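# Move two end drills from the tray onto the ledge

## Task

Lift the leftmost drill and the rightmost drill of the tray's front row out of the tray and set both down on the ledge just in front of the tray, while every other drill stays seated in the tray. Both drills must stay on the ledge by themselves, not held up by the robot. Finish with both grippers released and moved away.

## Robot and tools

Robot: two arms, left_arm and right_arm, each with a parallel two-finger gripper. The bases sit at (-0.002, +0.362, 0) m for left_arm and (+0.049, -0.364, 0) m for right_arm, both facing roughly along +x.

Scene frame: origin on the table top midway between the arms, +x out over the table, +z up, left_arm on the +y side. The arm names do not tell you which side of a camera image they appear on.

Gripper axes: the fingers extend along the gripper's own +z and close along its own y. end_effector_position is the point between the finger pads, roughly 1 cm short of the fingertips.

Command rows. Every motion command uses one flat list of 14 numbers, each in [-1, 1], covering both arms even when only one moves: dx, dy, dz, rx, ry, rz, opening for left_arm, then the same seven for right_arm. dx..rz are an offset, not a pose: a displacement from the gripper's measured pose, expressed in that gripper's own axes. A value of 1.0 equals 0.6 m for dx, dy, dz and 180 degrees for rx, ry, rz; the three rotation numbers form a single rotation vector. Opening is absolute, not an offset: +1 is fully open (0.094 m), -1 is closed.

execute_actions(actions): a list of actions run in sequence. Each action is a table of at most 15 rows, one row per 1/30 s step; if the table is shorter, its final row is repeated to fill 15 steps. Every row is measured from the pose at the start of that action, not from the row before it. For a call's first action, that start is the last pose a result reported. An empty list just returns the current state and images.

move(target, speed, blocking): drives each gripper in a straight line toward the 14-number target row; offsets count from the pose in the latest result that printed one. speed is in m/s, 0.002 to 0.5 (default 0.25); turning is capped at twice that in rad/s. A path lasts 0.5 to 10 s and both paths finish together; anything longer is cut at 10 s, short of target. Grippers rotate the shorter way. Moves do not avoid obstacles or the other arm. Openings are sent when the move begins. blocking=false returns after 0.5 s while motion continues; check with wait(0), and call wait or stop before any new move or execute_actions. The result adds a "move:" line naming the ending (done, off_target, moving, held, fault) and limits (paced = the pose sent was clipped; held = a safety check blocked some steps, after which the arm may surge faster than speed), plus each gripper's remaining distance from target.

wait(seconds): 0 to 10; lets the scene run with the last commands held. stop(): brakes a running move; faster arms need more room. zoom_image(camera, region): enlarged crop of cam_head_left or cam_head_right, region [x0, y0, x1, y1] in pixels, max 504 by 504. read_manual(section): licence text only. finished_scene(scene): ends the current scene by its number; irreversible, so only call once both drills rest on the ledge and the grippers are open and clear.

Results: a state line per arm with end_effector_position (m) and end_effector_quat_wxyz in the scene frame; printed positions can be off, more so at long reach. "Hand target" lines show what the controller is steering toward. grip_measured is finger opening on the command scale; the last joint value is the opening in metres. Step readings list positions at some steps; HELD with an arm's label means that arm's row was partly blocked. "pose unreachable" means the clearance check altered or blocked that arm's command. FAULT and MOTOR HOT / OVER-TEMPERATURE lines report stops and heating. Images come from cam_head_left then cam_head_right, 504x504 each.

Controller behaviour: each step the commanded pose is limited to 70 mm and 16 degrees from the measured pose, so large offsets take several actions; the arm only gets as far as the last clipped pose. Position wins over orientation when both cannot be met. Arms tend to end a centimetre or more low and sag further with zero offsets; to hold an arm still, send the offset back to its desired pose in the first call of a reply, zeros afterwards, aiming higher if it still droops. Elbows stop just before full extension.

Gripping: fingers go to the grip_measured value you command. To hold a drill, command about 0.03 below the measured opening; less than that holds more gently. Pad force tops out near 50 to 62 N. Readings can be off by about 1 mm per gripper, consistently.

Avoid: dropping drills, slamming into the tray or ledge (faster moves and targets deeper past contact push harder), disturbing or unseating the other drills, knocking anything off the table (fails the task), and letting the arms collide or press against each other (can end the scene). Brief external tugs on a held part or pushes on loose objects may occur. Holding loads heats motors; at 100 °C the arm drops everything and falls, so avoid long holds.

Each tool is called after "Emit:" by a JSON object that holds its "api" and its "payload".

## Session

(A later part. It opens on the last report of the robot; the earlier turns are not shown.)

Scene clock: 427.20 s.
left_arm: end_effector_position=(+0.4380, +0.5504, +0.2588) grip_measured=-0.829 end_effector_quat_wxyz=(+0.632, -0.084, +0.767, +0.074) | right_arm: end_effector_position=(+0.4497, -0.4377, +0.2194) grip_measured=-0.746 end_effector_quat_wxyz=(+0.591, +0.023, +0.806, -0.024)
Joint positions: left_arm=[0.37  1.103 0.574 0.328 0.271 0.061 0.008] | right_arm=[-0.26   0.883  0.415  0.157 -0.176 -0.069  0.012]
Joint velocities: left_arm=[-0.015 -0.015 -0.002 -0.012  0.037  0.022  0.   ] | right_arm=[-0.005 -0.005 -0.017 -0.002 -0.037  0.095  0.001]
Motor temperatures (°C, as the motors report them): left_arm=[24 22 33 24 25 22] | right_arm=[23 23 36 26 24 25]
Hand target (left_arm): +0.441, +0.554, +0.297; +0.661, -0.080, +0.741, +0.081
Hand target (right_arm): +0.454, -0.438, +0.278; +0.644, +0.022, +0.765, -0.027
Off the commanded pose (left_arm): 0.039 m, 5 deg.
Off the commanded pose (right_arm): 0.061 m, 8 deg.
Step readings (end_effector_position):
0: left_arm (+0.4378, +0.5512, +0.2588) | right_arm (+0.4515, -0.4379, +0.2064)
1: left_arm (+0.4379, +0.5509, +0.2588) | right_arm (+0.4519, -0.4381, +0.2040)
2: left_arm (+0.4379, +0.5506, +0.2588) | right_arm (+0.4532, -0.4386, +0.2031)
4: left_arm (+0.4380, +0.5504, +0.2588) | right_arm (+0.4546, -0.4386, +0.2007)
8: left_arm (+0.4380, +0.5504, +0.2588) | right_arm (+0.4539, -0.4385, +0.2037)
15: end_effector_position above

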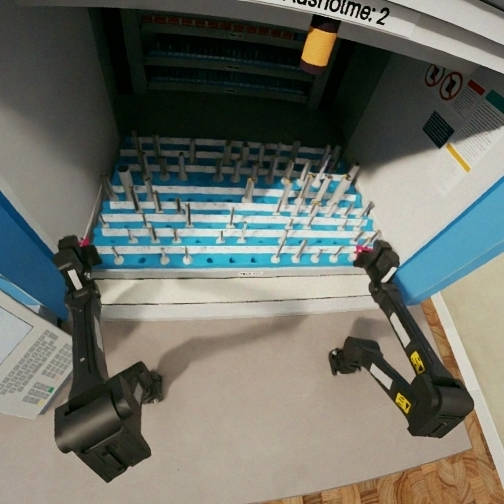

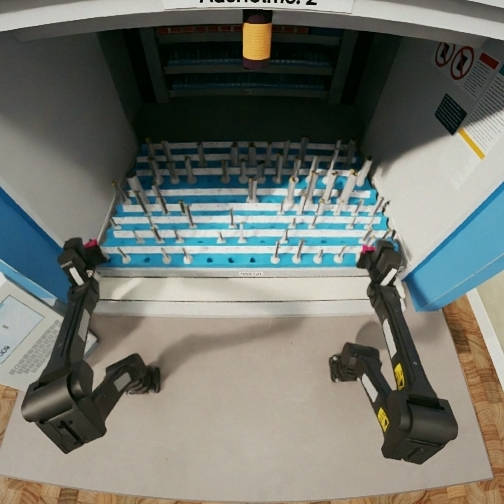

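Emit:
{"api": "execute_actions", "payload": {"actions": [[[-0.07,0.002,-0.009,0,-0.028,0.002,-0.88,-0.092,-0.008,0.025,0.001,-0.017,-0.001,-0.81],[-0.076,0.002,-0.011,0,-0.03,0.002,-0.88,-0.092,-0.008,0.025,0.001,-0.017,-0.001,-0.81],[-0.082,0.002,-0.013,0,-0.032,0.002,-0.88,-0.092,-0.008,0.025,0.001,-0.017,-0.001,-0.81],[-0.088,0.002,-0.015,0,-0.034,0.002,-0.88,-0.092,-0.008,0.025,0.001,-0.017,-0.001,-0.81],[-0.094,0.002,-0.017,0,-0.036,0.002,-0.88,-0.092,-0.008,0.025,0.001,-0.017,-0.001,-0.81],[-0.1,0.002,-0.019,0,-0.038,0.002,-0.88,-0.092,-0.008,0.025,0.001,-0.017,-0.001,-0.81],[-0.106,0.002,-0.021,0,-0.04,0.002,-0.88,-0.118,0,-0.03,0.002,-0.046,0,-0.81],[-0.112,0.002,-0.024,0,-0.042,0.002,-0.88,-0.118,0,-0.03,0.002,-0.046,0,-0.81],[-0.118,0.002,-0.027,0,-0.044,0.002,-0.88,-0.118,0,-0.03,0.002,-0.046,0,-0.81],[-0.124,0.002,-0.03,0,-0.046,0.002,-0.88,-0.125,0,-0.032,0.002,-0.049,0,-0.81]],[[-0.065,0.002,-0.007,0,-0.026,0.002,-0.88,-0.092,-0.008,0.025,0.001,-0.017,-0.001,-0.81],[-0.065,0.002,-0.007,0,-0.026,0.002,-0.88,-0.092,-0.008,0.025,0.001,-0.017,-0.001,-0.81],[-0.065,0.002,-0.007,0,-0.026,0.002,-0.88,-0.092,-0.008,0.025,0.001,-0.017,-0.001,-0.81],[-0.065,0.002,-0.007,0,-0.026,0.002,-0.88,-0.092,-0.008,0.025,0.001,-0.017,-0.001,-0.81],[-0.065,0.002,-0.007,0,-0.026,0.002,-0.88,-0.092,-0.008,0.025,0.001,-0.017,-0.001,-0.81],[-0.065,0.002,-0.007,0,-0.026,0.002,-0.88,-0.092,-0.008,0.025,0.001,-0.017,-0.001,-0.81],[-0.065,0.002,-0.007,0,-0.026,0.002,-0.88,-0.118,0,-0.03,0.002,-0.046,0,-0.81],[-0.065,0.002,-0.007,0,-0.026,0.002,-0.88,-0.118,0,-0.03,0.002,-0.046,0,-0.81],[-0.065,0.002,-0.007,0,-0.026,0.002,-0.88,-0.118,0,-0.03,0.002,-0.046,0,-0.81],[-0.065,0.002,-0.007,0,-0.026,0.002,-0.88,-0.125,0,-0.032,0.002,-0.049,0,-0.81]]]}}

Emit:
{"api": "zoom_image", "payload": {"camera": "cam_head_right", "region": [50, 220, 140, 290]}}

Emit:
{"api": "zoom_image", "payload": {"camera": "cam_head_left", "region": [330, 220, 400, 275]}}

Scene clock: 439.20 s.
left_arm: end_effector_position=(+0.4291, +0.5432, +0.2890) grip_measured=-0.829 end_effector_quat_wxyz=(+0.655, -0.078, +0.748, +0.073) | right_arm: end_effector_position=(+0.4361, -0.4347, +0.2856) grip_measured=-0.746 end_effector_quat_wxyz=(+0.642, +0.023, +0.766, -0.031)
Joint positions: left_arm=[0.37  1.031 0.574 0.319 0.284 0.046 0.008] | right_arm=[-0.26   0.733  0.452  0.103 -0.173 -0.049  0.012]
Joint velocities: left_arm=[-0.015  0.005 -0.022 -0.002  0.007  0.037 -0.   ] | right_arm=[-0.005 -0.083  0.012 -0.007 -0.11  -0.037 -0.002]
Motor temperatures (°C, as the motors report them): left_arm=[24 22 33 24 25 22] | right_arm=[23 23 37 26 24 25]
Hand target (left_arm): +0.429, +0.544, +0.328; +0.684, -0.073, +0.722, +0.080
Hand target (right_arm): +0.441, -0.436, +0.326; +0.672, +0.022, +0.740, -0.034
Off the commanded pose (left_arm): 0.039 m, 5 deg.
Off the commanded pose (right_arm): 0.042 m, 5 deg.
Step readings (end_effector_position; steps 1 to 15: 1st action; 16 to 30: 2nd action):
0: left_arm (+0.4380, +0.5504, +0.2588) | right_arm (+0.4497, -0.4377, +0.2194)
1: left_arm (+0.4380, +0.5502, +0.2590) | right_arm (+0.4501, -0.4379, +0.2168)
2: left_arm (+0.4380, +0.5500, +0.2592) | right_arm (+0.4516, -0.4384, +0.2162)
4: left_arm (+0.4376, +0.5494, +0.2611) | right_arm (+0.4534, -0.4389, +0.2118)
8: left_arm (+0.4349, +0.5474, +0.2713) | right_arm (+0.4517, -0.4386, +0.2153)
15: left_arm (+0.4291, +0.5437, +0.2886) | right_arm (+0.4430, -0.4364, +0.2492)
16: left_arm (+0.4290, +0.5434, +0.2890) | right_arm (+0.4431, -0.4364, +0.2486)
17: left_arm (+0.4290, +0.5433, +0.2890) | right_arm (+0.4443, -0.4368, +0.2482)
19: left_arm (+0.4291, +0.5432, +0.2890) | right_arm (+0.4480, -0.4378, +0.2484)
23: left_arm (+0.4291, +0.5432, +0.2890) | right_arm (+0.4487, -0.4379, +0.2531)
30: end_effector_position above

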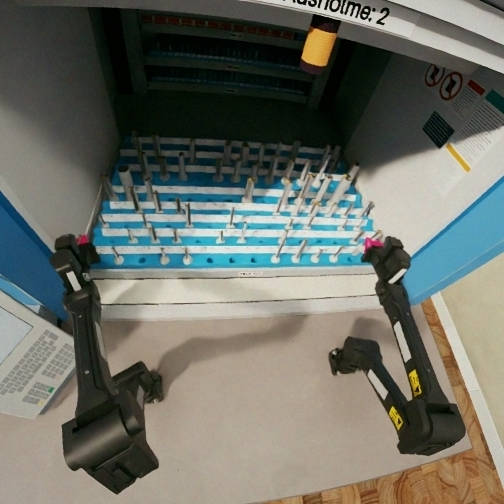

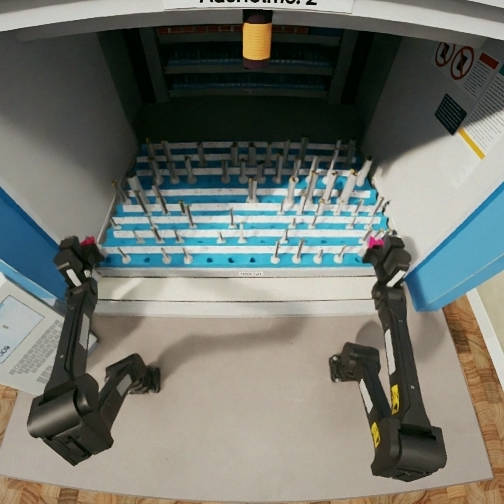

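Region (50, 220, 140, 290) of cam_head_right's 504x504 image, scaled by 5.600, with more detail than that image has.

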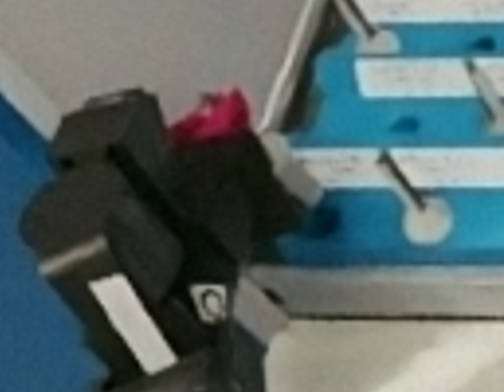

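Region (330, 220, 400, 275) of cam_head_left's 504x504 image, scaled by 7.200, with more detail than that image has; it fills the top 396 rows of this view, and the rest is white.

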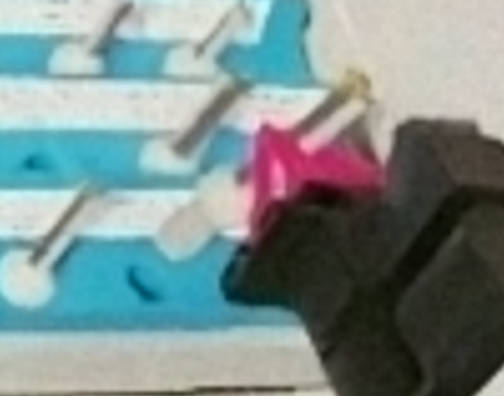

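Emit:
{"api": "move", "payload": {"target": [-0.035,0.007,-0.115,0,0,0,-0.88,-0.029,0.007,-0.124,0,0,0,-0.81], "speed": 0.12}}

Scene clock: 461.17 s.
left_arm: end_effector_position=(+0.3675, +0.5304, +0.3073) grip_measured=-0.829 end_effector_quat_wxyz=(+0.644, -0.085, +0.758, +0.063) | right_arm: end_effector_position=(+0.3662, -0.4225, +0.2807) grip_measured=-0.746 end_effector_quat_wxyz=(+0.617, +0.030, +0.786, -0.021)
Joint positions: left_arm=[0.449 0.782 0.524 0.082 0.366 0.048 0.008] | right_arm=[-0.299  0.421  0.402 -0.228 -0.215 -0.049  0.012]
Joint velocities: left_arm=[ 0.005 -0.015  0.012  0.002  0.022 -0.051 -0.001] | right_arm=[-0.005 -0.005  0.012 -0.002 -0.066  0.037  0.001]
Motor temperatures (°C, as the motors report them): left_arm=[24 22 33 24 25 22] | right_arm=[23 23 38 26 24 25]
Hand target (left_arm): +0.364, +0.532, +0.320; +0.654, -0.078, +0.748, +0.074
Hand target (right_arm): +0.366, -0.424, +0.316; +0.642, +0.022, +0.766, -0.031
Off the commanded pose (left_arm): 0.012 m, 2 deg.
Off the commanded pose (right_arm): 0.035 m, 4 deg.
move: off_target (left_arm, right_arm)

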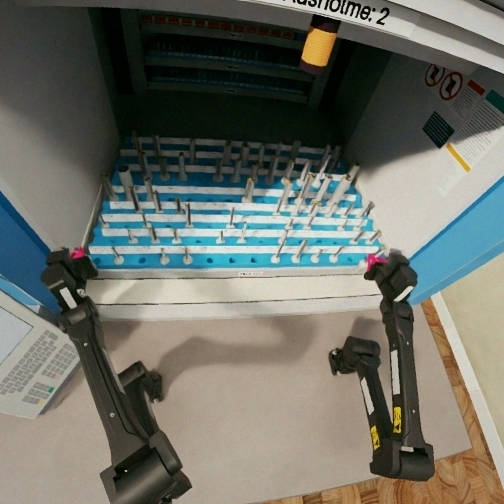

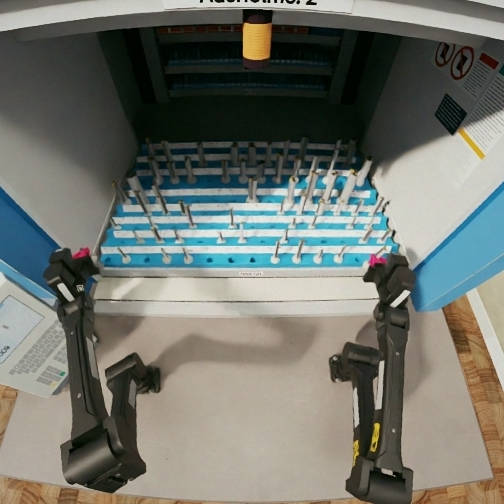

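Emit:
{"api": "move", "payload": {"target": [0.118,-0.126,-0.021,-0.2786,0.4121,-0.3825,-0.88,0.07,0.153,-0.005,0.2715,0.3934,0.4428,-0.81], "speed": 0.35}}

Emit:
{"api": "zoom_image", "payload": {"camera": "cam_head_left", "region": [290, 220, 440, 340]}}

Emit:
{"api": "zoom_image", "payload": {"camera": "cam_head_right", "region": [40, 220, 190, 340]}}

Scene clock: 473.60 s.
left_arm: end_effector_position=(+0.3418, +0.4403, +0.2107) grip_measured=-0.829 end_effector_quat_wxyz=(-0.090, -0.697, +0.709, -0.056) | right_arm: end_effector_position=(+0.3411, -0.3290, +0.2033) grip_measured=-0.746 end_effector_quat_wxyz=(-0.114, +0.696, +0.706, +0.062)
Joint positions: left_arm=[ 0.181  1.341  1.176 -1.518  0.181 -1.23   0.008] | right_arm=[-0.026  1.164  1.001 -1.49  -0.246  1.526  0.012]
Joint velocities: left_arm=[ 0.005 -0.005 -0.017  0.012 -0.007 -0.037 -0.001] | right_arm=[-0.005 -0.005  0.017  0.007  0.022  0.022 -0.001]
Motor temperatures (°C, as the motors report them): left_arm=[24 22 34 24 25 22] | right_arm=[23 23 38 26 24 25]
Hand target (left_arm): +0.361, +0.449, +0.239; +0.066, +0.705, -0.703, +0.075
Hand target (right_arm): +0.360, -0.329, +0.239; -0.090, +0.699, +0.703, +0.093
Off the commanded pose (left_arm): 0.037 m, 4 deg.
Off the commanded pose (right_arm): 0.042 m, 4 deg.
move: off_target (left_arm, right_arm); limits=paced

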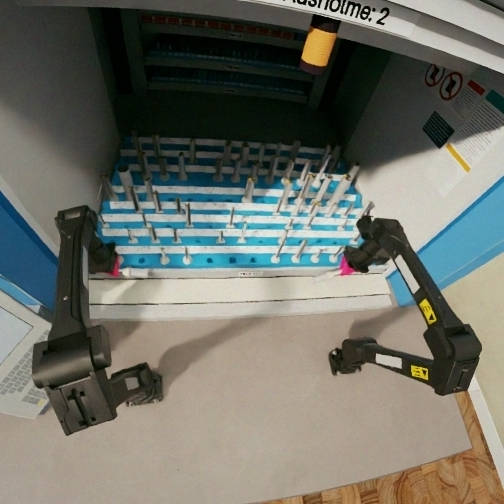

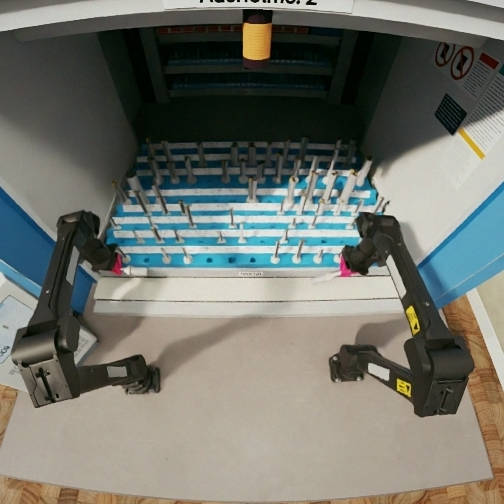

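Region (290, 220, 440, 340) of cam_head_left's 504x504 image, scaled by 3.360, with more detail than that image has; it fills the top 403 rows of this view, and the rest is white.

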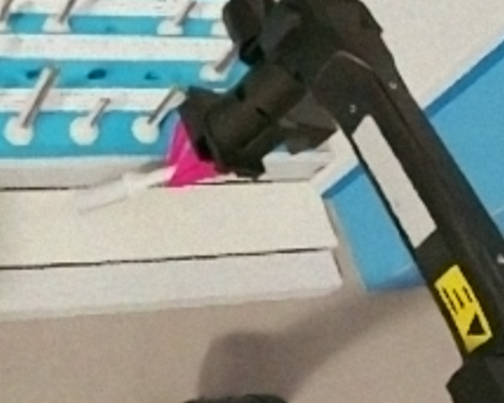

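Region (40, 220, 190, 340) of cam_head_right's 504x504 image, scaled by 3.360, with more detail than that image has; it fills the top 403 rows of this view, and the rest is white.

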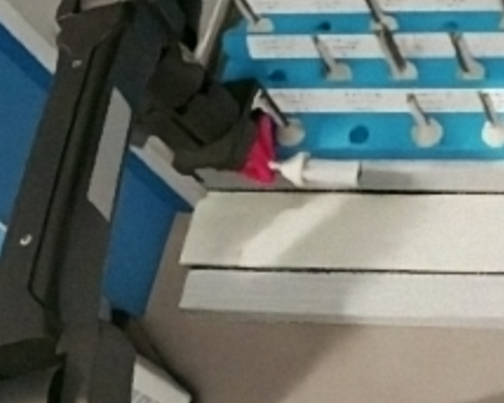

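Emit:
{"api": "zoom_image", "payload": {"camera": "cam_head_right", "region": [300, 240, 400, 310]}}

Emit:
{"api": "zoom_image", "payload": {"camera": "cam_head_left", "region": [300, 240, 400, 310]}}

Region (300, 240, 400, 310) of cam_head_right's 504x504 image, scaled by 5.040, with more detail than that image has; it fills the top 353 rows of this view, and the rest is white.

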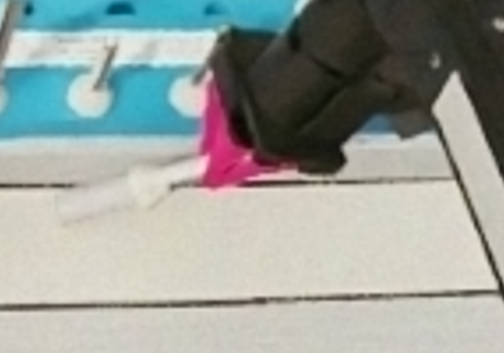

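Region (300, 240, 400, 310) of cam_head_left's 504x504 image, scaled by 5.040, with more detail than that image has; it fills the top 353 rows of this view, and the rest is white.

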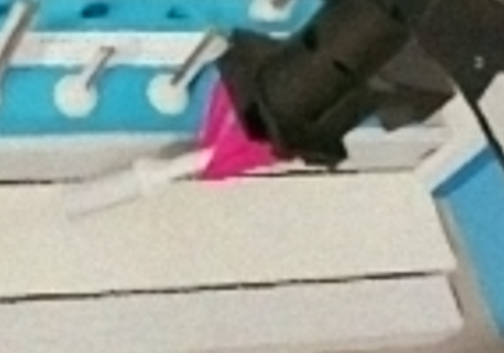

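Emit:
{"api": "move", "payload": {"target": [-0.02,-0.021,0.097,0.015,0,0,-0.88,-0.021,0.0225,0.079,-0.023,0,0,-0.81], "speed": 0.08}}

Emit:
{"api": "zoom_image", "payload": {"camera": "cam_head_right", "region": [300, 240, 400, 310]}}

Emit:
{"api": "zoom_image", "payload": {"camera": "cam_head_left", "region": [300, 240, 400, 310]}}

Emit:
{"api": "zoom_image", "payload": {"camera": "cam_head_right", "region": [80, 240, 180, 310]}}

Emit:
{"api": "zoom_image", "payload": {"camera": "cam_head_left", "region": [80, 240, 180, 310]}}

Scene clock: 486.83 s.
left_arm: end_effector_position=(+0.3488, +0.4421, +0.1526) grip_measured=-0.829 end_effector_quat_wxyz=(-0.070, -0.697, +0.710, -0.068) | right_arm: end_effector_position=(+0.3406, -0.3297, +0.1448) grip_measured=-0.746 end_effector_quat_wxyz=(-0.100, +0.697, +0.706, +0.071)
Joint positions: left_arm=[ 0.181  1.368  1.048 -1.317  0.184 -1.233  0.008] | right_arm=[-0.026  1.18   0.857 -1.297 -0.242  1.531  0.012]
Joint velocities: left_arm=[ 0.005 -0.005 -0.012  0.007 -0.066  0.022  0.001] | right_arm=[-0.005 -0.005  0.007 -0.002  0.022 -0.007  0.001]
Motor temperatures (°C, as the motors report them): left_arm=[24 22 35 24 25 22] | right_arm=[23 23 39 25 24 25]
Hand target (left_arm): +0.351, +0.441, +0.151; +0.073, +0.699, -0.708, +0.073
Hand target (right_arm): +0.350, -0.330, +0.154; -0.088, +0.700, +0.704, +0.087
Off the commanded pose (left_arm): 0.004 m, 1 deg.
Off the commanded pose (right_arm): 0.014 m, 2 deg.
move: off_target (right_arm)

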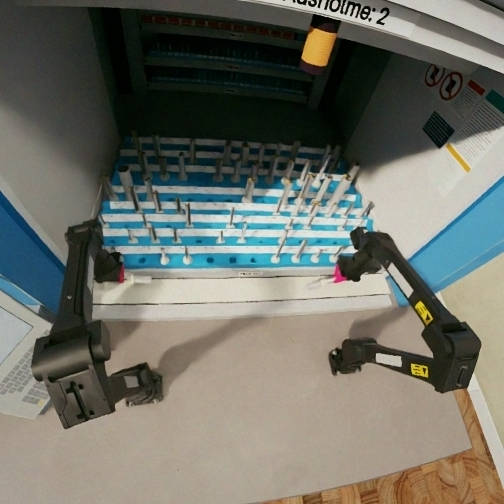

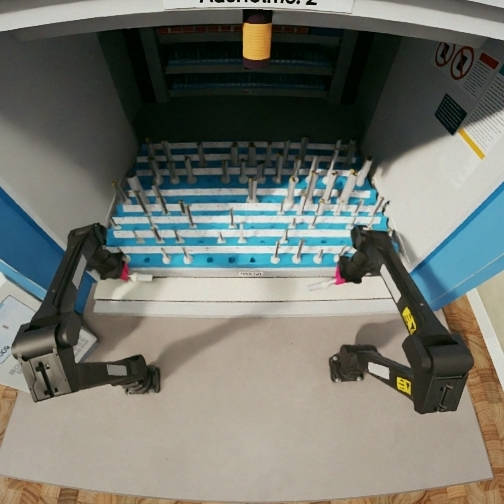

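Region (300, 240, 400, 310) of cam_head_right's 504x504 image, scaled by 5.040, with more detail than that image has; it fills the top 353 rows of this view, and the rest is white.

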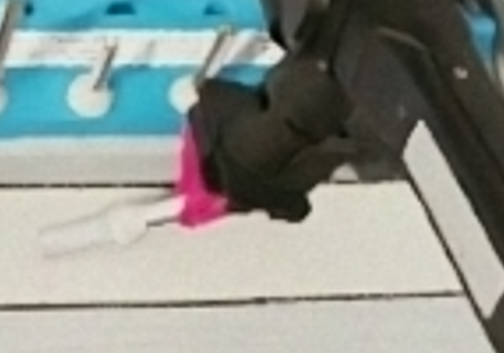

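Region (300, 240, 400, 310) of cam_head_left's 504x504 image, scaled by 5.040, with more detail than that image has; it fills the top 353 rows of this view, and the rest is white.

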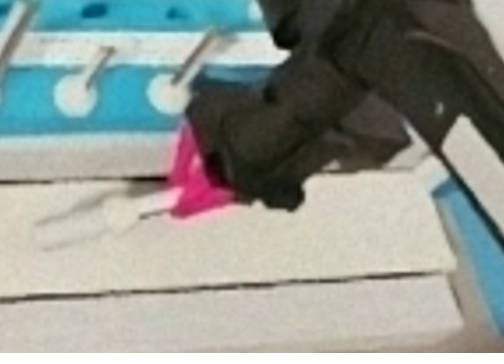

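Region (80, 240, 180, 310) of cam_head_right's 504x504 image, scaled by 5.040, with more detail than that image has; it fills the top 353 rows of this view, and the rest is white.

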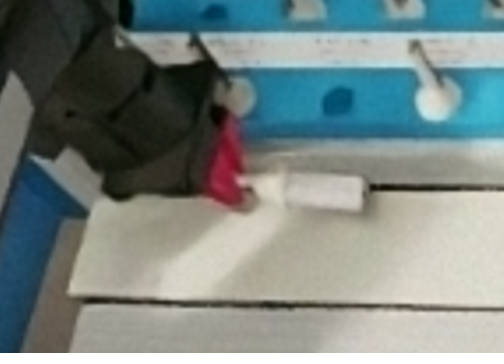

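Region (80, 240, 180, 310) of cam_head_left's 504x504 image, scaled by 5.040, with more detail than that image has; it fills the top 353 rows of this view, and the rest is white.

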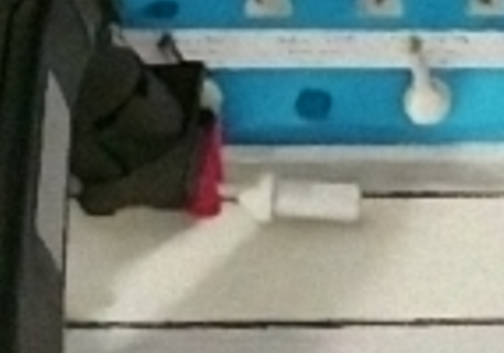

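Emit:
{"api": "move", "payload": {"target": [-0.012,0.013,0.057,0,0,0,-0.88,-0.010,0.01,0.04,-0.012,0,0,-0.81], "speed": 0.04}}

Emit:
{"api": "zoom_image", "payload": {"camera": "cam_head_right", "region": [300, 240, 400, 310]}}

Emit:
{"api": "zoom_image", "payload": {"camera": "cam_head_left", "region": [80, 240, 180, 310]}}

Scene clock: 494.93 s.
left_arm: end_effector_position=(+0.3402, +0.4401, +0.1220) grip_measured=-0.829 end_effector_quat_wxyz=(-0.067, -0.697, +0.711, -0.067) | right_arm: end_effector_position=(+0.3357, -0.3303, +0.1131) grip_measured=-0.746 end_effector_quat_wxyz=(-0.098, +0.697, +0.707, +0.071)
Joint positions: left_arm=[ 0.181  1.372  0.967 -1.227  0.179 -1.233  0.008] | right_arm=[-0.026  1.199  0.784 -1.201 -0.237  1.531  0.012]
Joint velocities: left_arm=[-0.005 -0.015 -0.002  0.012 -0.022  0.007  0.   ] | right_arm=[ 0.005  0.005  0.017  0.002  0.051 -0.051 -0.001]
Motor temperatures (°C, as the motors report them): left_arm=[24 22 33 24 25 22] | right_arm=[23 23 37 25 24 25]
Hand target (left_arm): +0.341, +0.443, +0.118; +0.070, +0.697, -0.710, +0.067
Hand target (right_arm): +0.345, -0.330, +0.120; -0.087, +0.699, +0.705, +0.084
Off the commanded pose (left_arm): 0.005 m, 0 deg.
Off the commanded pose (right_arm): 0.012 m, 2 deg.
move: off_target (right_arm)

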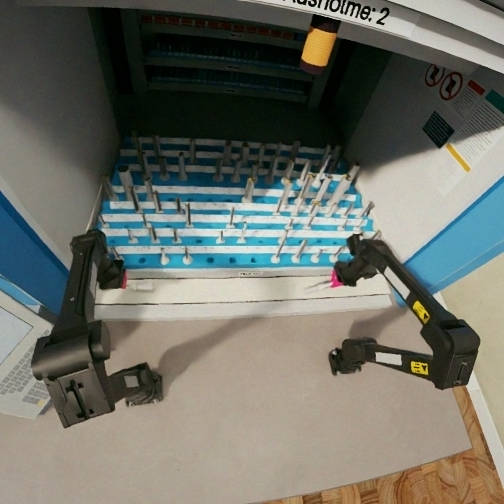

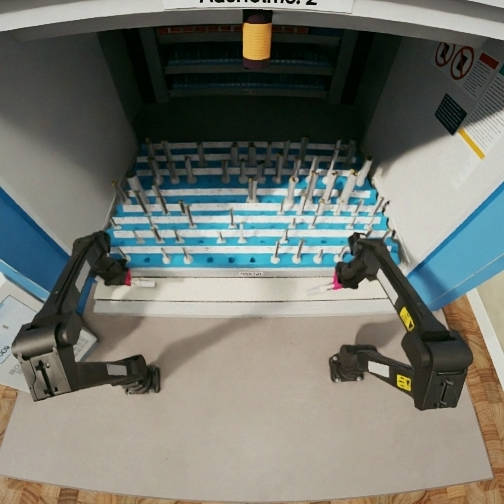

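Region (300, 240, 400, 310) of cam_head_right's 504x504 image, scaled by 5.040, with more detail than that image has; it fills the top 353 rows of this view, and the rest is white.

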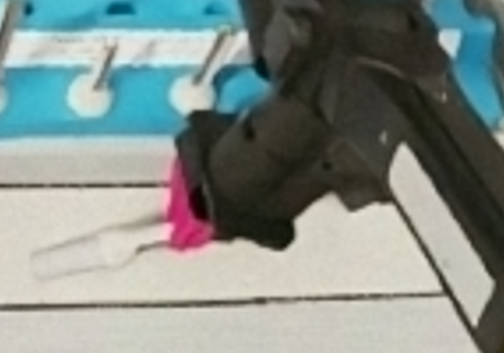

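Region (80, 240, 180, 310) of cam_head_left's 504x504 image, scaled by 5.040, with more detail than that image has; it fills the top 353 rows of this view, and the rest is white.

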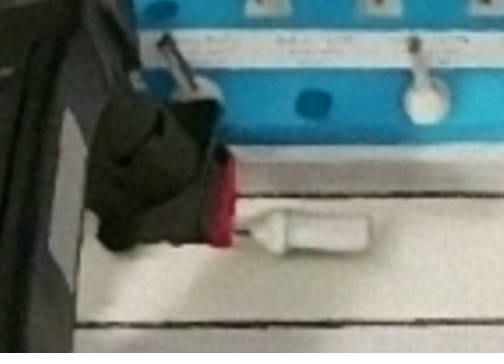

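Emit:
{"api": "move", "payload": {"target": [-0.012,-0.025,0.057,0,0,0,-0.88,-0.008,0.05,0.031,-0.012,0,0,-0.81], "speed": 0.04}}

Emit:
{"api": "zoom_image", "payload": {"camera": "cam_head_right", "region": [300, 240, 400, 310]}}

Emit:
{"api": "zoom_image", "payload": {"camera": "cam_head_left", "region": [80, 240, 180, 310]}}

Scene clock: 501.40 s.
left_arm: end_effector_position=(+0.3535, +0.4450, +0.0908) grip_measured=-0.829 end_effector_quat_wxyz=(-0.063, -0.697, +0.711, -0.067) | right_arm: end_effector_position=(+0.3487, -0.3307, +0.0905) grip_measured=-0.746 end_effector_quat_wxyz=(-0.095, +0.697, +0.707, +0.073)
Joint positions: left_arm=[ 0.181  1.443  0.949 -1.132  0.176 -1.233  0.008] | right_arm=[-0.026  1.263  0.77  -1.116 -0.237  1.531  0.012]
Joint velocities: left_arm=[-0.005 -0.015 -0.007  0.007  0.022 -0.022  0.   ] | right_arm=[-0.005  0.005  0.022 -0.007  0.007 -0.007  0.001]
Motor temperatures (°C, as the motors report them): left_arm=[24 22 32 24 25 22] | right_arm=[23 23 36 25 24 25]
Hand target (left_arm): +0.355, +0.441, +0.086; +0.067, +0.697, -0.711, +0.066
Hand target (right_arm): +0.364, -0.331, +0.093; -0.084, +0.699, +0.705, +0.084
Off the commanded pose (left_arm): 0.006 m, 0 deg.
Off the commanded pose (right_arm): 0.016 m, 2 deg.
move: off_target (right_arm)

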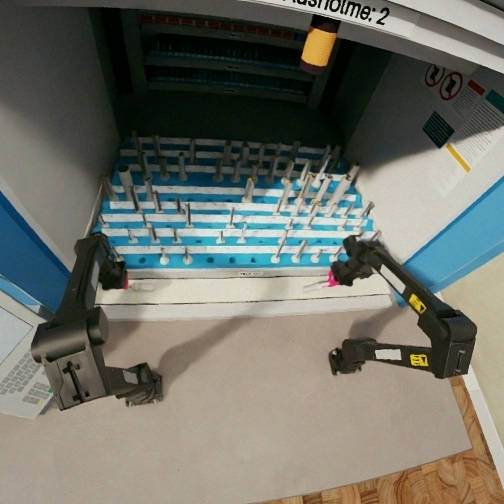

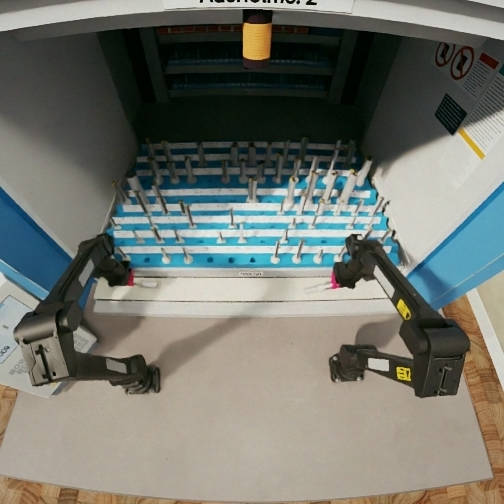

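Region (300, 240, 400, 310) of cam_head_right's 504x504 image, scaled by 5.040, with more detail than that image has; it fills the top 353 rows of this view, and the rest is white.

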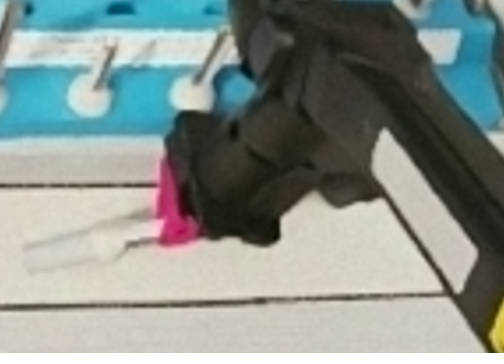

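Region (80, 240, 180, 310) of cam_head_left's 504x504 image, scaled by 5.040, with more detail than that image has; it fills the top 353 rows of this view, and the rest is white.

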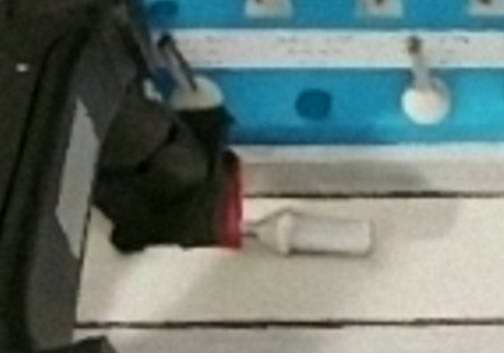

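Emit:
{"api": "execute_actions", "payload": {"actions": []}}

Scene clock: 513.77 s.
left_arm: end_effector_position=(+0.3535, +0.4450, +0.0908) grip_measured=-0.829 end_effector_quat_wxyz=(-0.063, -0.697, +0.711, -0.067) | right_arm: end_effector_position=(+0.3487, -0.3307, +0.0905) grip_measured=-0.746 end_effector_quat_wxyz=(-0.095, +0.697, +0.707, +0.073)
Joint positions: left_arm=[ 0.181  1.443  0.949 -1.132  0.176 -1.233  0.008] | right_arm=[-0.026  1.263  0.77  -1.116 -0.237  1.531  0.012]
Joint velocities: left_arm=[-0.005 -0.024 -0.012 -0.012 -0.037  0.022 -0.001] | right_arm=[ 0.005  0.005 -0.022  0.002 -0.037  0.022 -0.   ]
Motor temperatures (°C, as the motors report them): left_arm=[24 22 31 24 25 22] | right_arm=[23 23 36 25 24 25]
Hand target (left_arm): +0.355, +0.441, +0.086; +0.067, +0.697, -0.711, +0.066
Hand target (right_arm): +0.364, -0.331, +0.093; -0.084, +0.699, +0.705, +0.084
Off the commanded pose (left_arm): 0.006 m, 0 deg.
Off the commanded pose (right_arm): 0.016 m, 2 deg.

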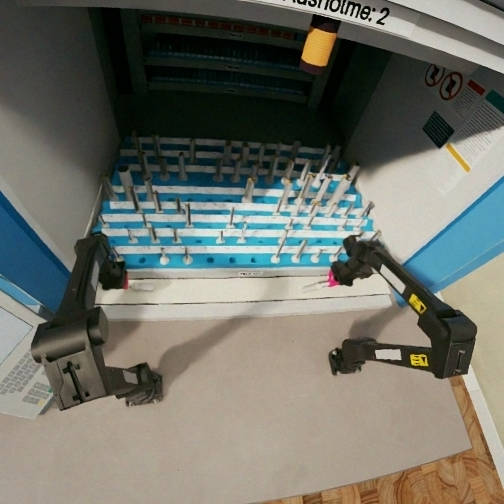

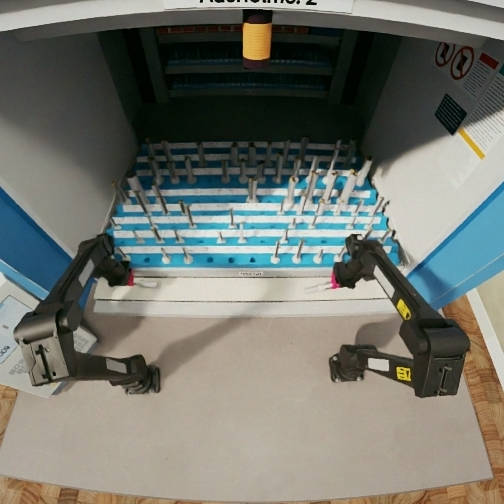

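Emit:
{"api": "move", "payload": {"target": [-0.006,0,0.03,0,0,0,-0.88,-0.007,0.015,0.028,-0.01,0,0,-0.81], "speed": 0.04}}

Emit:
{"api": "zoom_image", "payload": {"camera": "cam_head_left", "region": [80, 240, 180, 310]}}

Emit:
{"api": "zoom_image", "payload": {"camera": "cam_head_right", "region": [300, 240, 400, 310]}}

Scene clock: 518.47 s.
left_arm: end_effector_position=(+0.3532, +0.4455, +0.0767) grip_measured=-0.829 end_effector_quat_wxyz=(-0.060, -0.697, +0.711, -0.066) | right_arm: end_effector_position=(+0.3577, -0.3312, +0.0848) grip_measured=-0.746 end_effector_quat_wxyz=(-0.077, +0.695, +0.709, +0.090)
Joint positions: left_arm=[ 0.181  1.459  0.924 -1.085  0.173 -1.233  0.008] | right_arm=[-0.028  1.263  0.754 -1.051 -0.237  1.53   0.012]
Joint velocities: left_arm=[-0.005 -0.005  0.002  0.007  0.051  0.022  0.   ] | right_arm=[-0.005 -0.024  0.007 -0.022  0.051 -0.037 -0.001]
Motor temperatures (°C, as the motors report them): left_arm=[24 22 31 24 25 22] | right_arm=[23 23 35 25 24 25]
Hand target (left_arm): +0.354, +0.446, +0.072; +0.063, +0.697, -0.711, +0.067
Hand target (right_arm): +0.356, -0.331, +0.073; -0.084, +0.698, +0.706, +0.084
Off the commanded pose (left_arm): 0.004 m, 0 deg.
Off the commanded pose (right_arm): 0.012 m, 1 deg.
move: off_target (right_arm)

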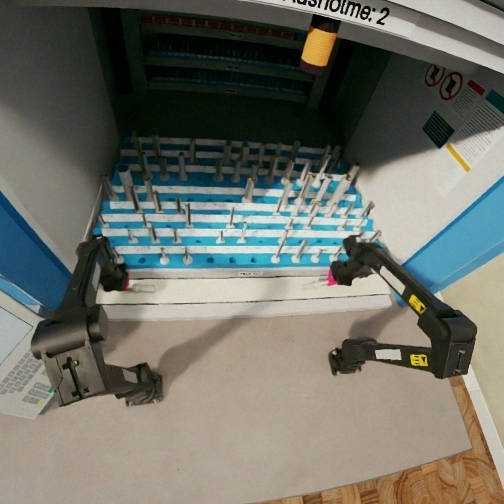

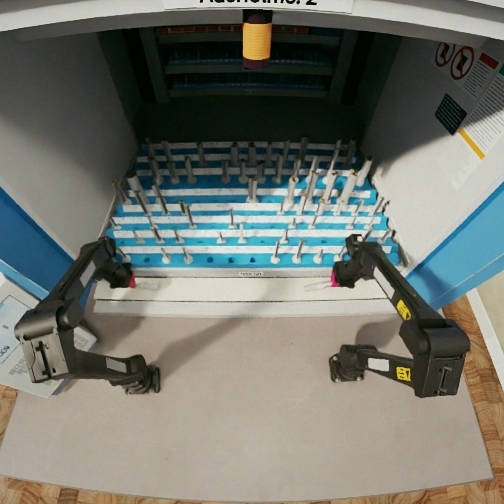

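Region (80, 240, 180, 310) of cam_head_left's 504x504 image, scaled by 5.040, with more detail than that image has; it fills the top 353 rows of this view, and the rest is white.

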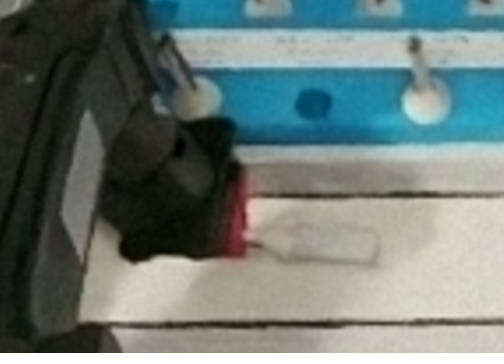

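Region (300, 240, 400, 310) of cam_head_right's 504x504 image, scaled by 5.040, with more detail than that image has; it fills the top 353 rows of this view, and the rest is white.

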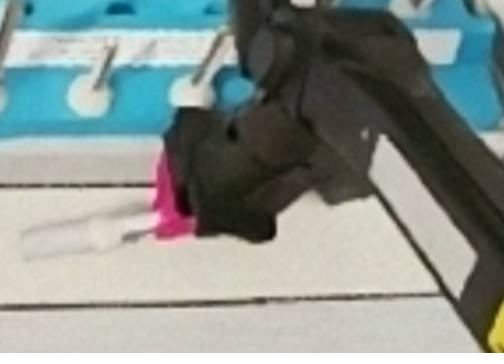

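Emit:
{"api": "move", "payload": {"target": [-0.005,0,0.027,0,0,0,-0.88,-0.008,0.0,0.03,0,0.06,0,-0.81], "speed": 0.05}}

Emit:
{"api": "zoom_image", "payload": {"camera": "cam_head_left", "region": [80, 240, 180, 310]}}

Emit:
{"api": "zoom_image", "payload": {"camera": "cam_head_right", "region": [300, 240, 400, 310]}}

Scene clock: 525.30 s.
left_arm: end_effector_position=(+0.3551, +0.4467, +0.0676) grip_measured=-0.829 end_effector_quat_wxyz=(-0.052, -0.697, +0.712, -0.068) | right_arm: end_effector_position=(+0.3544, -0.3318, +0.0665) grip_measured=-0.746 end_effector_quat_wxyz=(-0.145, +0.689, +0.695, +0.149)
Joint positions: left_arm=[ 0.181  1.469  0.907 -1.043  0.169 -1.233  0.008] | right_arm=[-0.126  1.327  0.723 -1.016 -0.415  1.432  0.012]
Joint velocities: left_arm=[-0.005  0.005 -0.007 -0.002  0.022 -0.007  0.001] | right_arm=[-0.015 -0.005  0.017  0.002  0.037  0.051  0.001]
Motor temperatures (°C, as the motors report them): left_arm=[24 22 31 24 25 22] | right_arm=[23 23 35 25 24 25]
Hand target (left_arm): +0.353, +0.446, +0.060; +0.060, +0.697, -0.711, +0.066
Hand target (right_arm): +0.358, -0.332, +0.066; -0.142, +0.684, +0.699, +0.155
Off the commanded pose (left_arm): 0.008 m, 1 deg.
Off the commanded pose (right_arm): 0.004 m, 1 deg.
move: done

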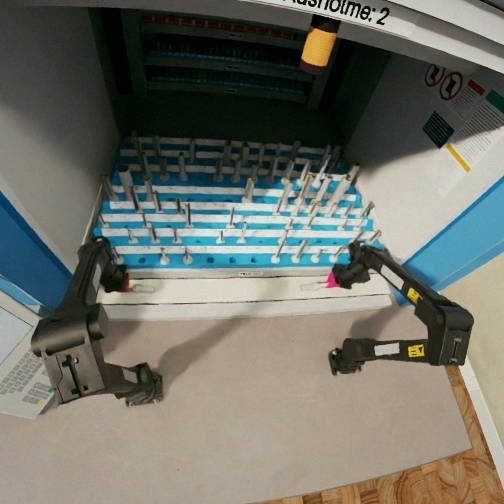

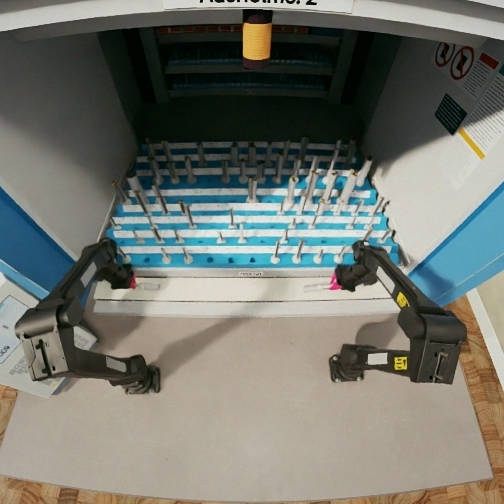

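Region (80, 240, 180, 310) of cam_head_left's 504x504 image, scaled by 5.040, with more detail than that image has; it fills the top 353 rows of this view, and the rest is white.

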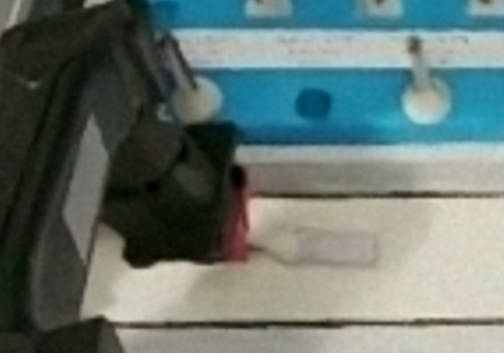

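Region (300, 240, 400, 310) of cam_head_right's 504x504 image, scaled by 5.040, with more detail than that image has; it fills the top 353 rows of this view, and the rest is white.

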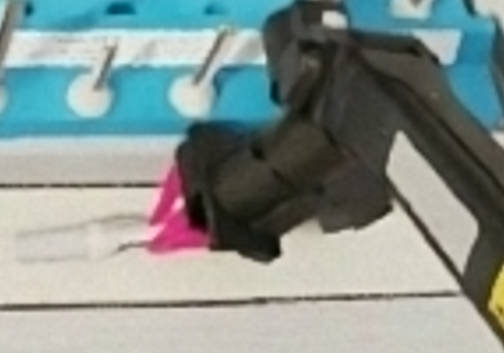

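Emit:
{"api": "move", "payload": {"target": [0,0,0.006,0,0,0,-0.88,-0.007,0.004,0.015,0,0.015,0,-0.81], "speed": 0.03}}

Emit:
{"api": "zoom_image", "payload": {"camera": "cam_head_right", "region": [300, 240, 400, 310]}}

Scene clock: 530.77 s.
left_arm: end_effector_position=(+0.3557, +0.4475, +0.0675) grip_measured=-0.829 end_effector_quat_wxyz=(-0.050, -0.697, +0.712, -0.068) | right_arm: end_effector_position=(+0.3538, -0.3319, +0.0581) grip_measured=-0.746 end_effector_quat_wxyz=(-0.164, +0.689, +0.688, +0.159)
Joint positions: left_arm=[ 0.181  1.469  0.907 -1.04   0.166 -1.233  0.008] | right_arm=[-0.147  1.361  0.717 -1.004 -0.454  1.413  0.012]
Joint velocities: left_arm=[ 0.015  0.015 -0.002  0.002 -0.066 -0.007 -0.   ] | right_arm=[ 0.005 -0.015  0.002  0.002 -0.022 -0.095  0.   ]
Motor temperatures (°C, as the motors report them): left_arm=[24 22 31 24 25 22] | right_arm=[23 23 35 25 24 25]
Hand target (left_arm): +0.355, +0.446, +0.064; +0.053, +0.697, -0.712, +0.068
Hand target (right_arm): +0.357, -0.332, +0.057; -0.161, +0.685, +0.691, +0.165
Off the commanded pose (left_arm): 0.004 m, 0 deg.
Off the commanded pose (right_arm): 0.003 m, 1 deg.
move: done

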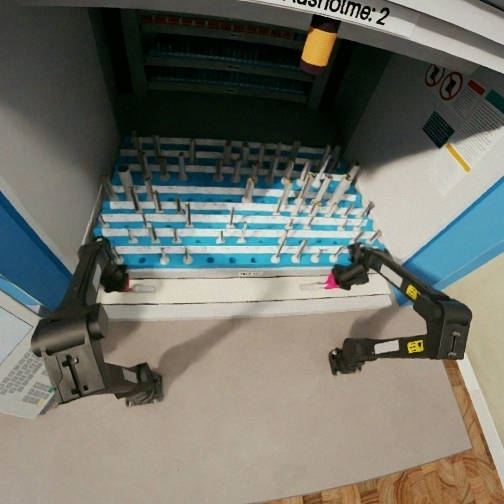

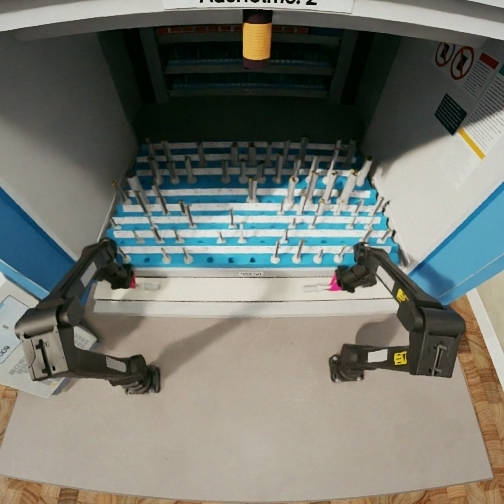

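Region (300, 240, 400, 310) of cam_head_right's 504x504 image, scaled by 5.040, with more detail than that image has; it fills the top 353 rows of this view, and the rest is white.

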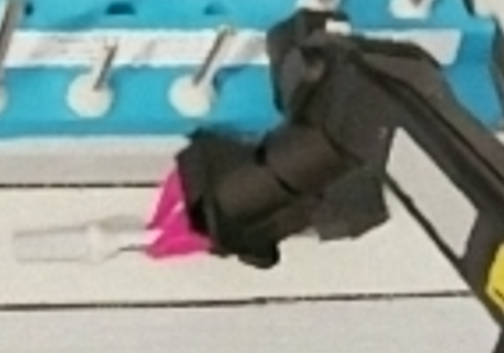

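Emit:
{"api": "move", "payload": {"target": [-0.004,0,0.02,0,0,0,-0.88,-0.007,0.004,0.015,0,0,0,-0.81], "speed": 0.03}}

Emit:
{"api": "zoom_image", "payload": {"camera": "cam_head_left", "region": [80, 240, 180, 310]}}

Emit:
{"api": "zoom_image", "payload": {"camera": "cam_head_right", "region": [300, 240, 400, 310]}}

Scene clock: 533.60 s.
left_arm: end_effector_position=(+0.3592, +0.4491, +0.0650) grip_measured=-0.829 end_effector_quat_wxyz=(-0.040, -0.696, +0.713, -0.071) | right_arm: end_effector_position=(+0.3537, -0.3320, +0.0522) grip_measured=-0.746 end_effector_quat_wxyz=(-0.166, +0.689, +0.688, +0.157)
Joint positions: left_arm=[ 0.181  1.469  0.9   -1.011  0.163 -1.233  0.008] | right_arm=[-0.147  1.376  0.712 -0.99  -0.454  1.413  0.012]
Joint velocities: left_arm=[-0.015 -0.024  0.007 -0.002 -0.051  0.007  0.001] | right_arm=[-0.015  0.005  0.012 -0.012  0.037 -0.007 -0.001]
Motor temperatures (°C, as the motors report them): left_arm=[24 22 31 24 25 22] | right_arm=[23 23 34 25 24 25]
Hand target (left_arm): +0.356, +0.448, +0.055; +0.051, +0.697, -0.712, +0.068
Hand target (right_arm): +0.356, -0.332, +0.048; -0.164, +0.689, +0.688, +0.159
Off the commanded pose (left_arm): 0.010 m, 1 deg.
Off the commanded pose (right_arm): 0.005 m, 0 deg.
move: done

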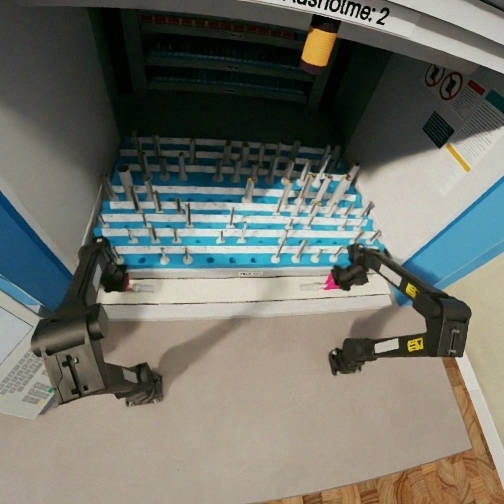

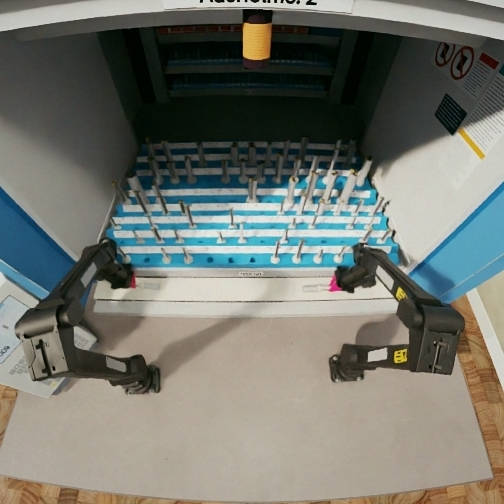

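Region (80, 240, 180, 310) of cam_head_left's 504x504 image, scaled by 5.040, with more detail than that image has; it fills the top 353 rows of this view, and the rest is white.

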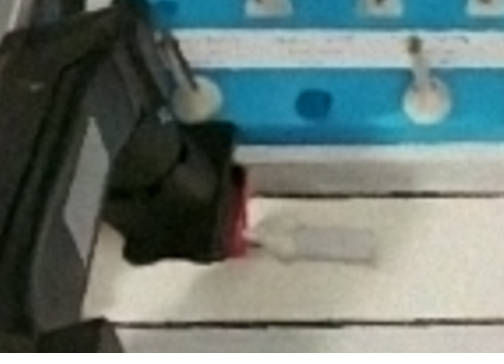

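Region (300, 240, 400, 310) of cam_head_right's 504x504 image, scaled by 5.040, with more detail than that image has; it fills the top 353 rows of this view, and the rest is white.

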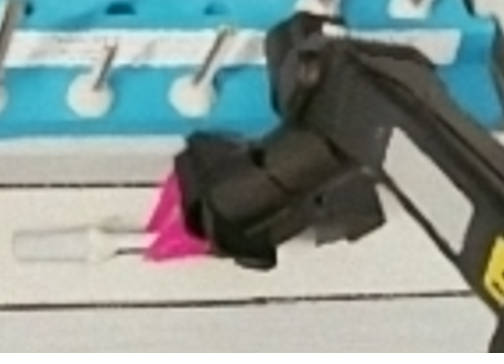

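Emit:
{"api": "move", "payload": {"target": [-0.005,0.006,0.022,0,0.03,0,-0.88,-0.002,0.002,0.005,0,0,0,-0.81], "speed": 0.04}}

Emit:
{"api": "zoom_image", "payload": {"camera": "cam_head_left", "region": [80, 240, 180, 310]}}

Scene clock: 538.57 s.
left_arm: end_effector_position=(+0.3584, +0.4491, +0.0572) grip_measured=-0.829 end_effector_quat_wxyz=(-0.065, -0.694, +0.711, -0.099) | right_arm: end_effector_position=(+0.3537, -0.3320, +0.0522) grip_measured=-0.746 end_effector_quat_wxyz=(-0.166, +0.689, +0.688, +0.157)
Joint positions: left_arm=[ 0.215  1.498  0.9   -1.011  0.236 -1.195  0.008] | right_arm=[-0.147  1.376  0.712 -0.99  -0.454  1.413  0.012]
Joint velocities: left_arm=[-0.005 -0.005  0.002  0.002 -0.037  0.022 -0.001] | right_arm=[-0.005 -0.005 -0.017  0.002  0.007  0.037  0.   ]
Motor temperatures (°C, as the motors report them): left_arm=[24 22 30 24 25 22] | right_arm=[23 23 34 25 24 25]
Hand target (left_arm): +0.356, +0.451, +0.051; +0.072, +0.692, -0.710, +0.104
Hand target (right_arm): +0.355, -0.332, +0.049; -0.166, +0.689, +0.688, +0.157
Off the commanded pose (left_arm): 0.006 m, 1 deg.
Off the commanded pose (right_arm): 0.003 m, 0 deg.
move: done

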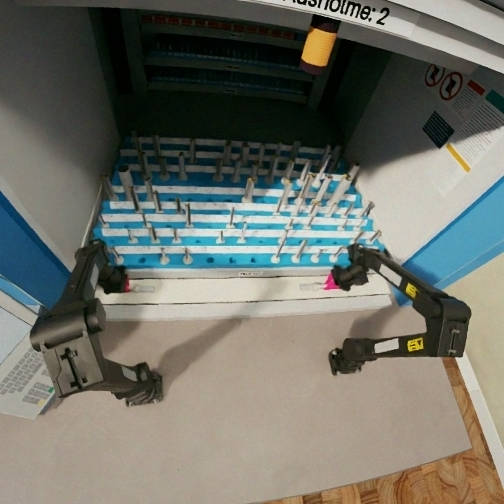

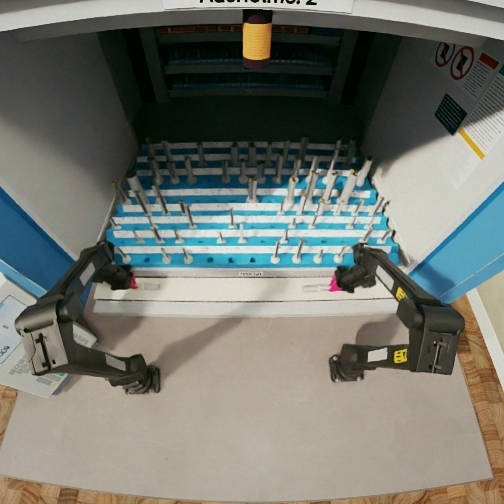

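Region (80, 240, 180, 310) of cam_head_left's 504x504 image, scaled by 5.040, with more detail than that image has; it fills the top 353 rows of this view, and the rest is white.

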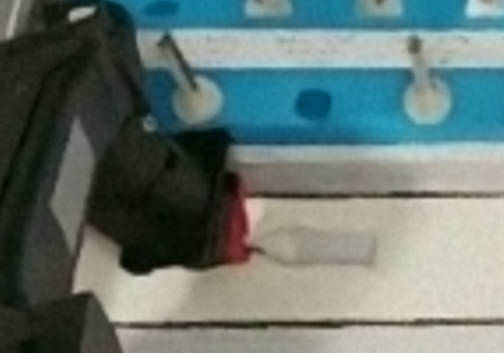

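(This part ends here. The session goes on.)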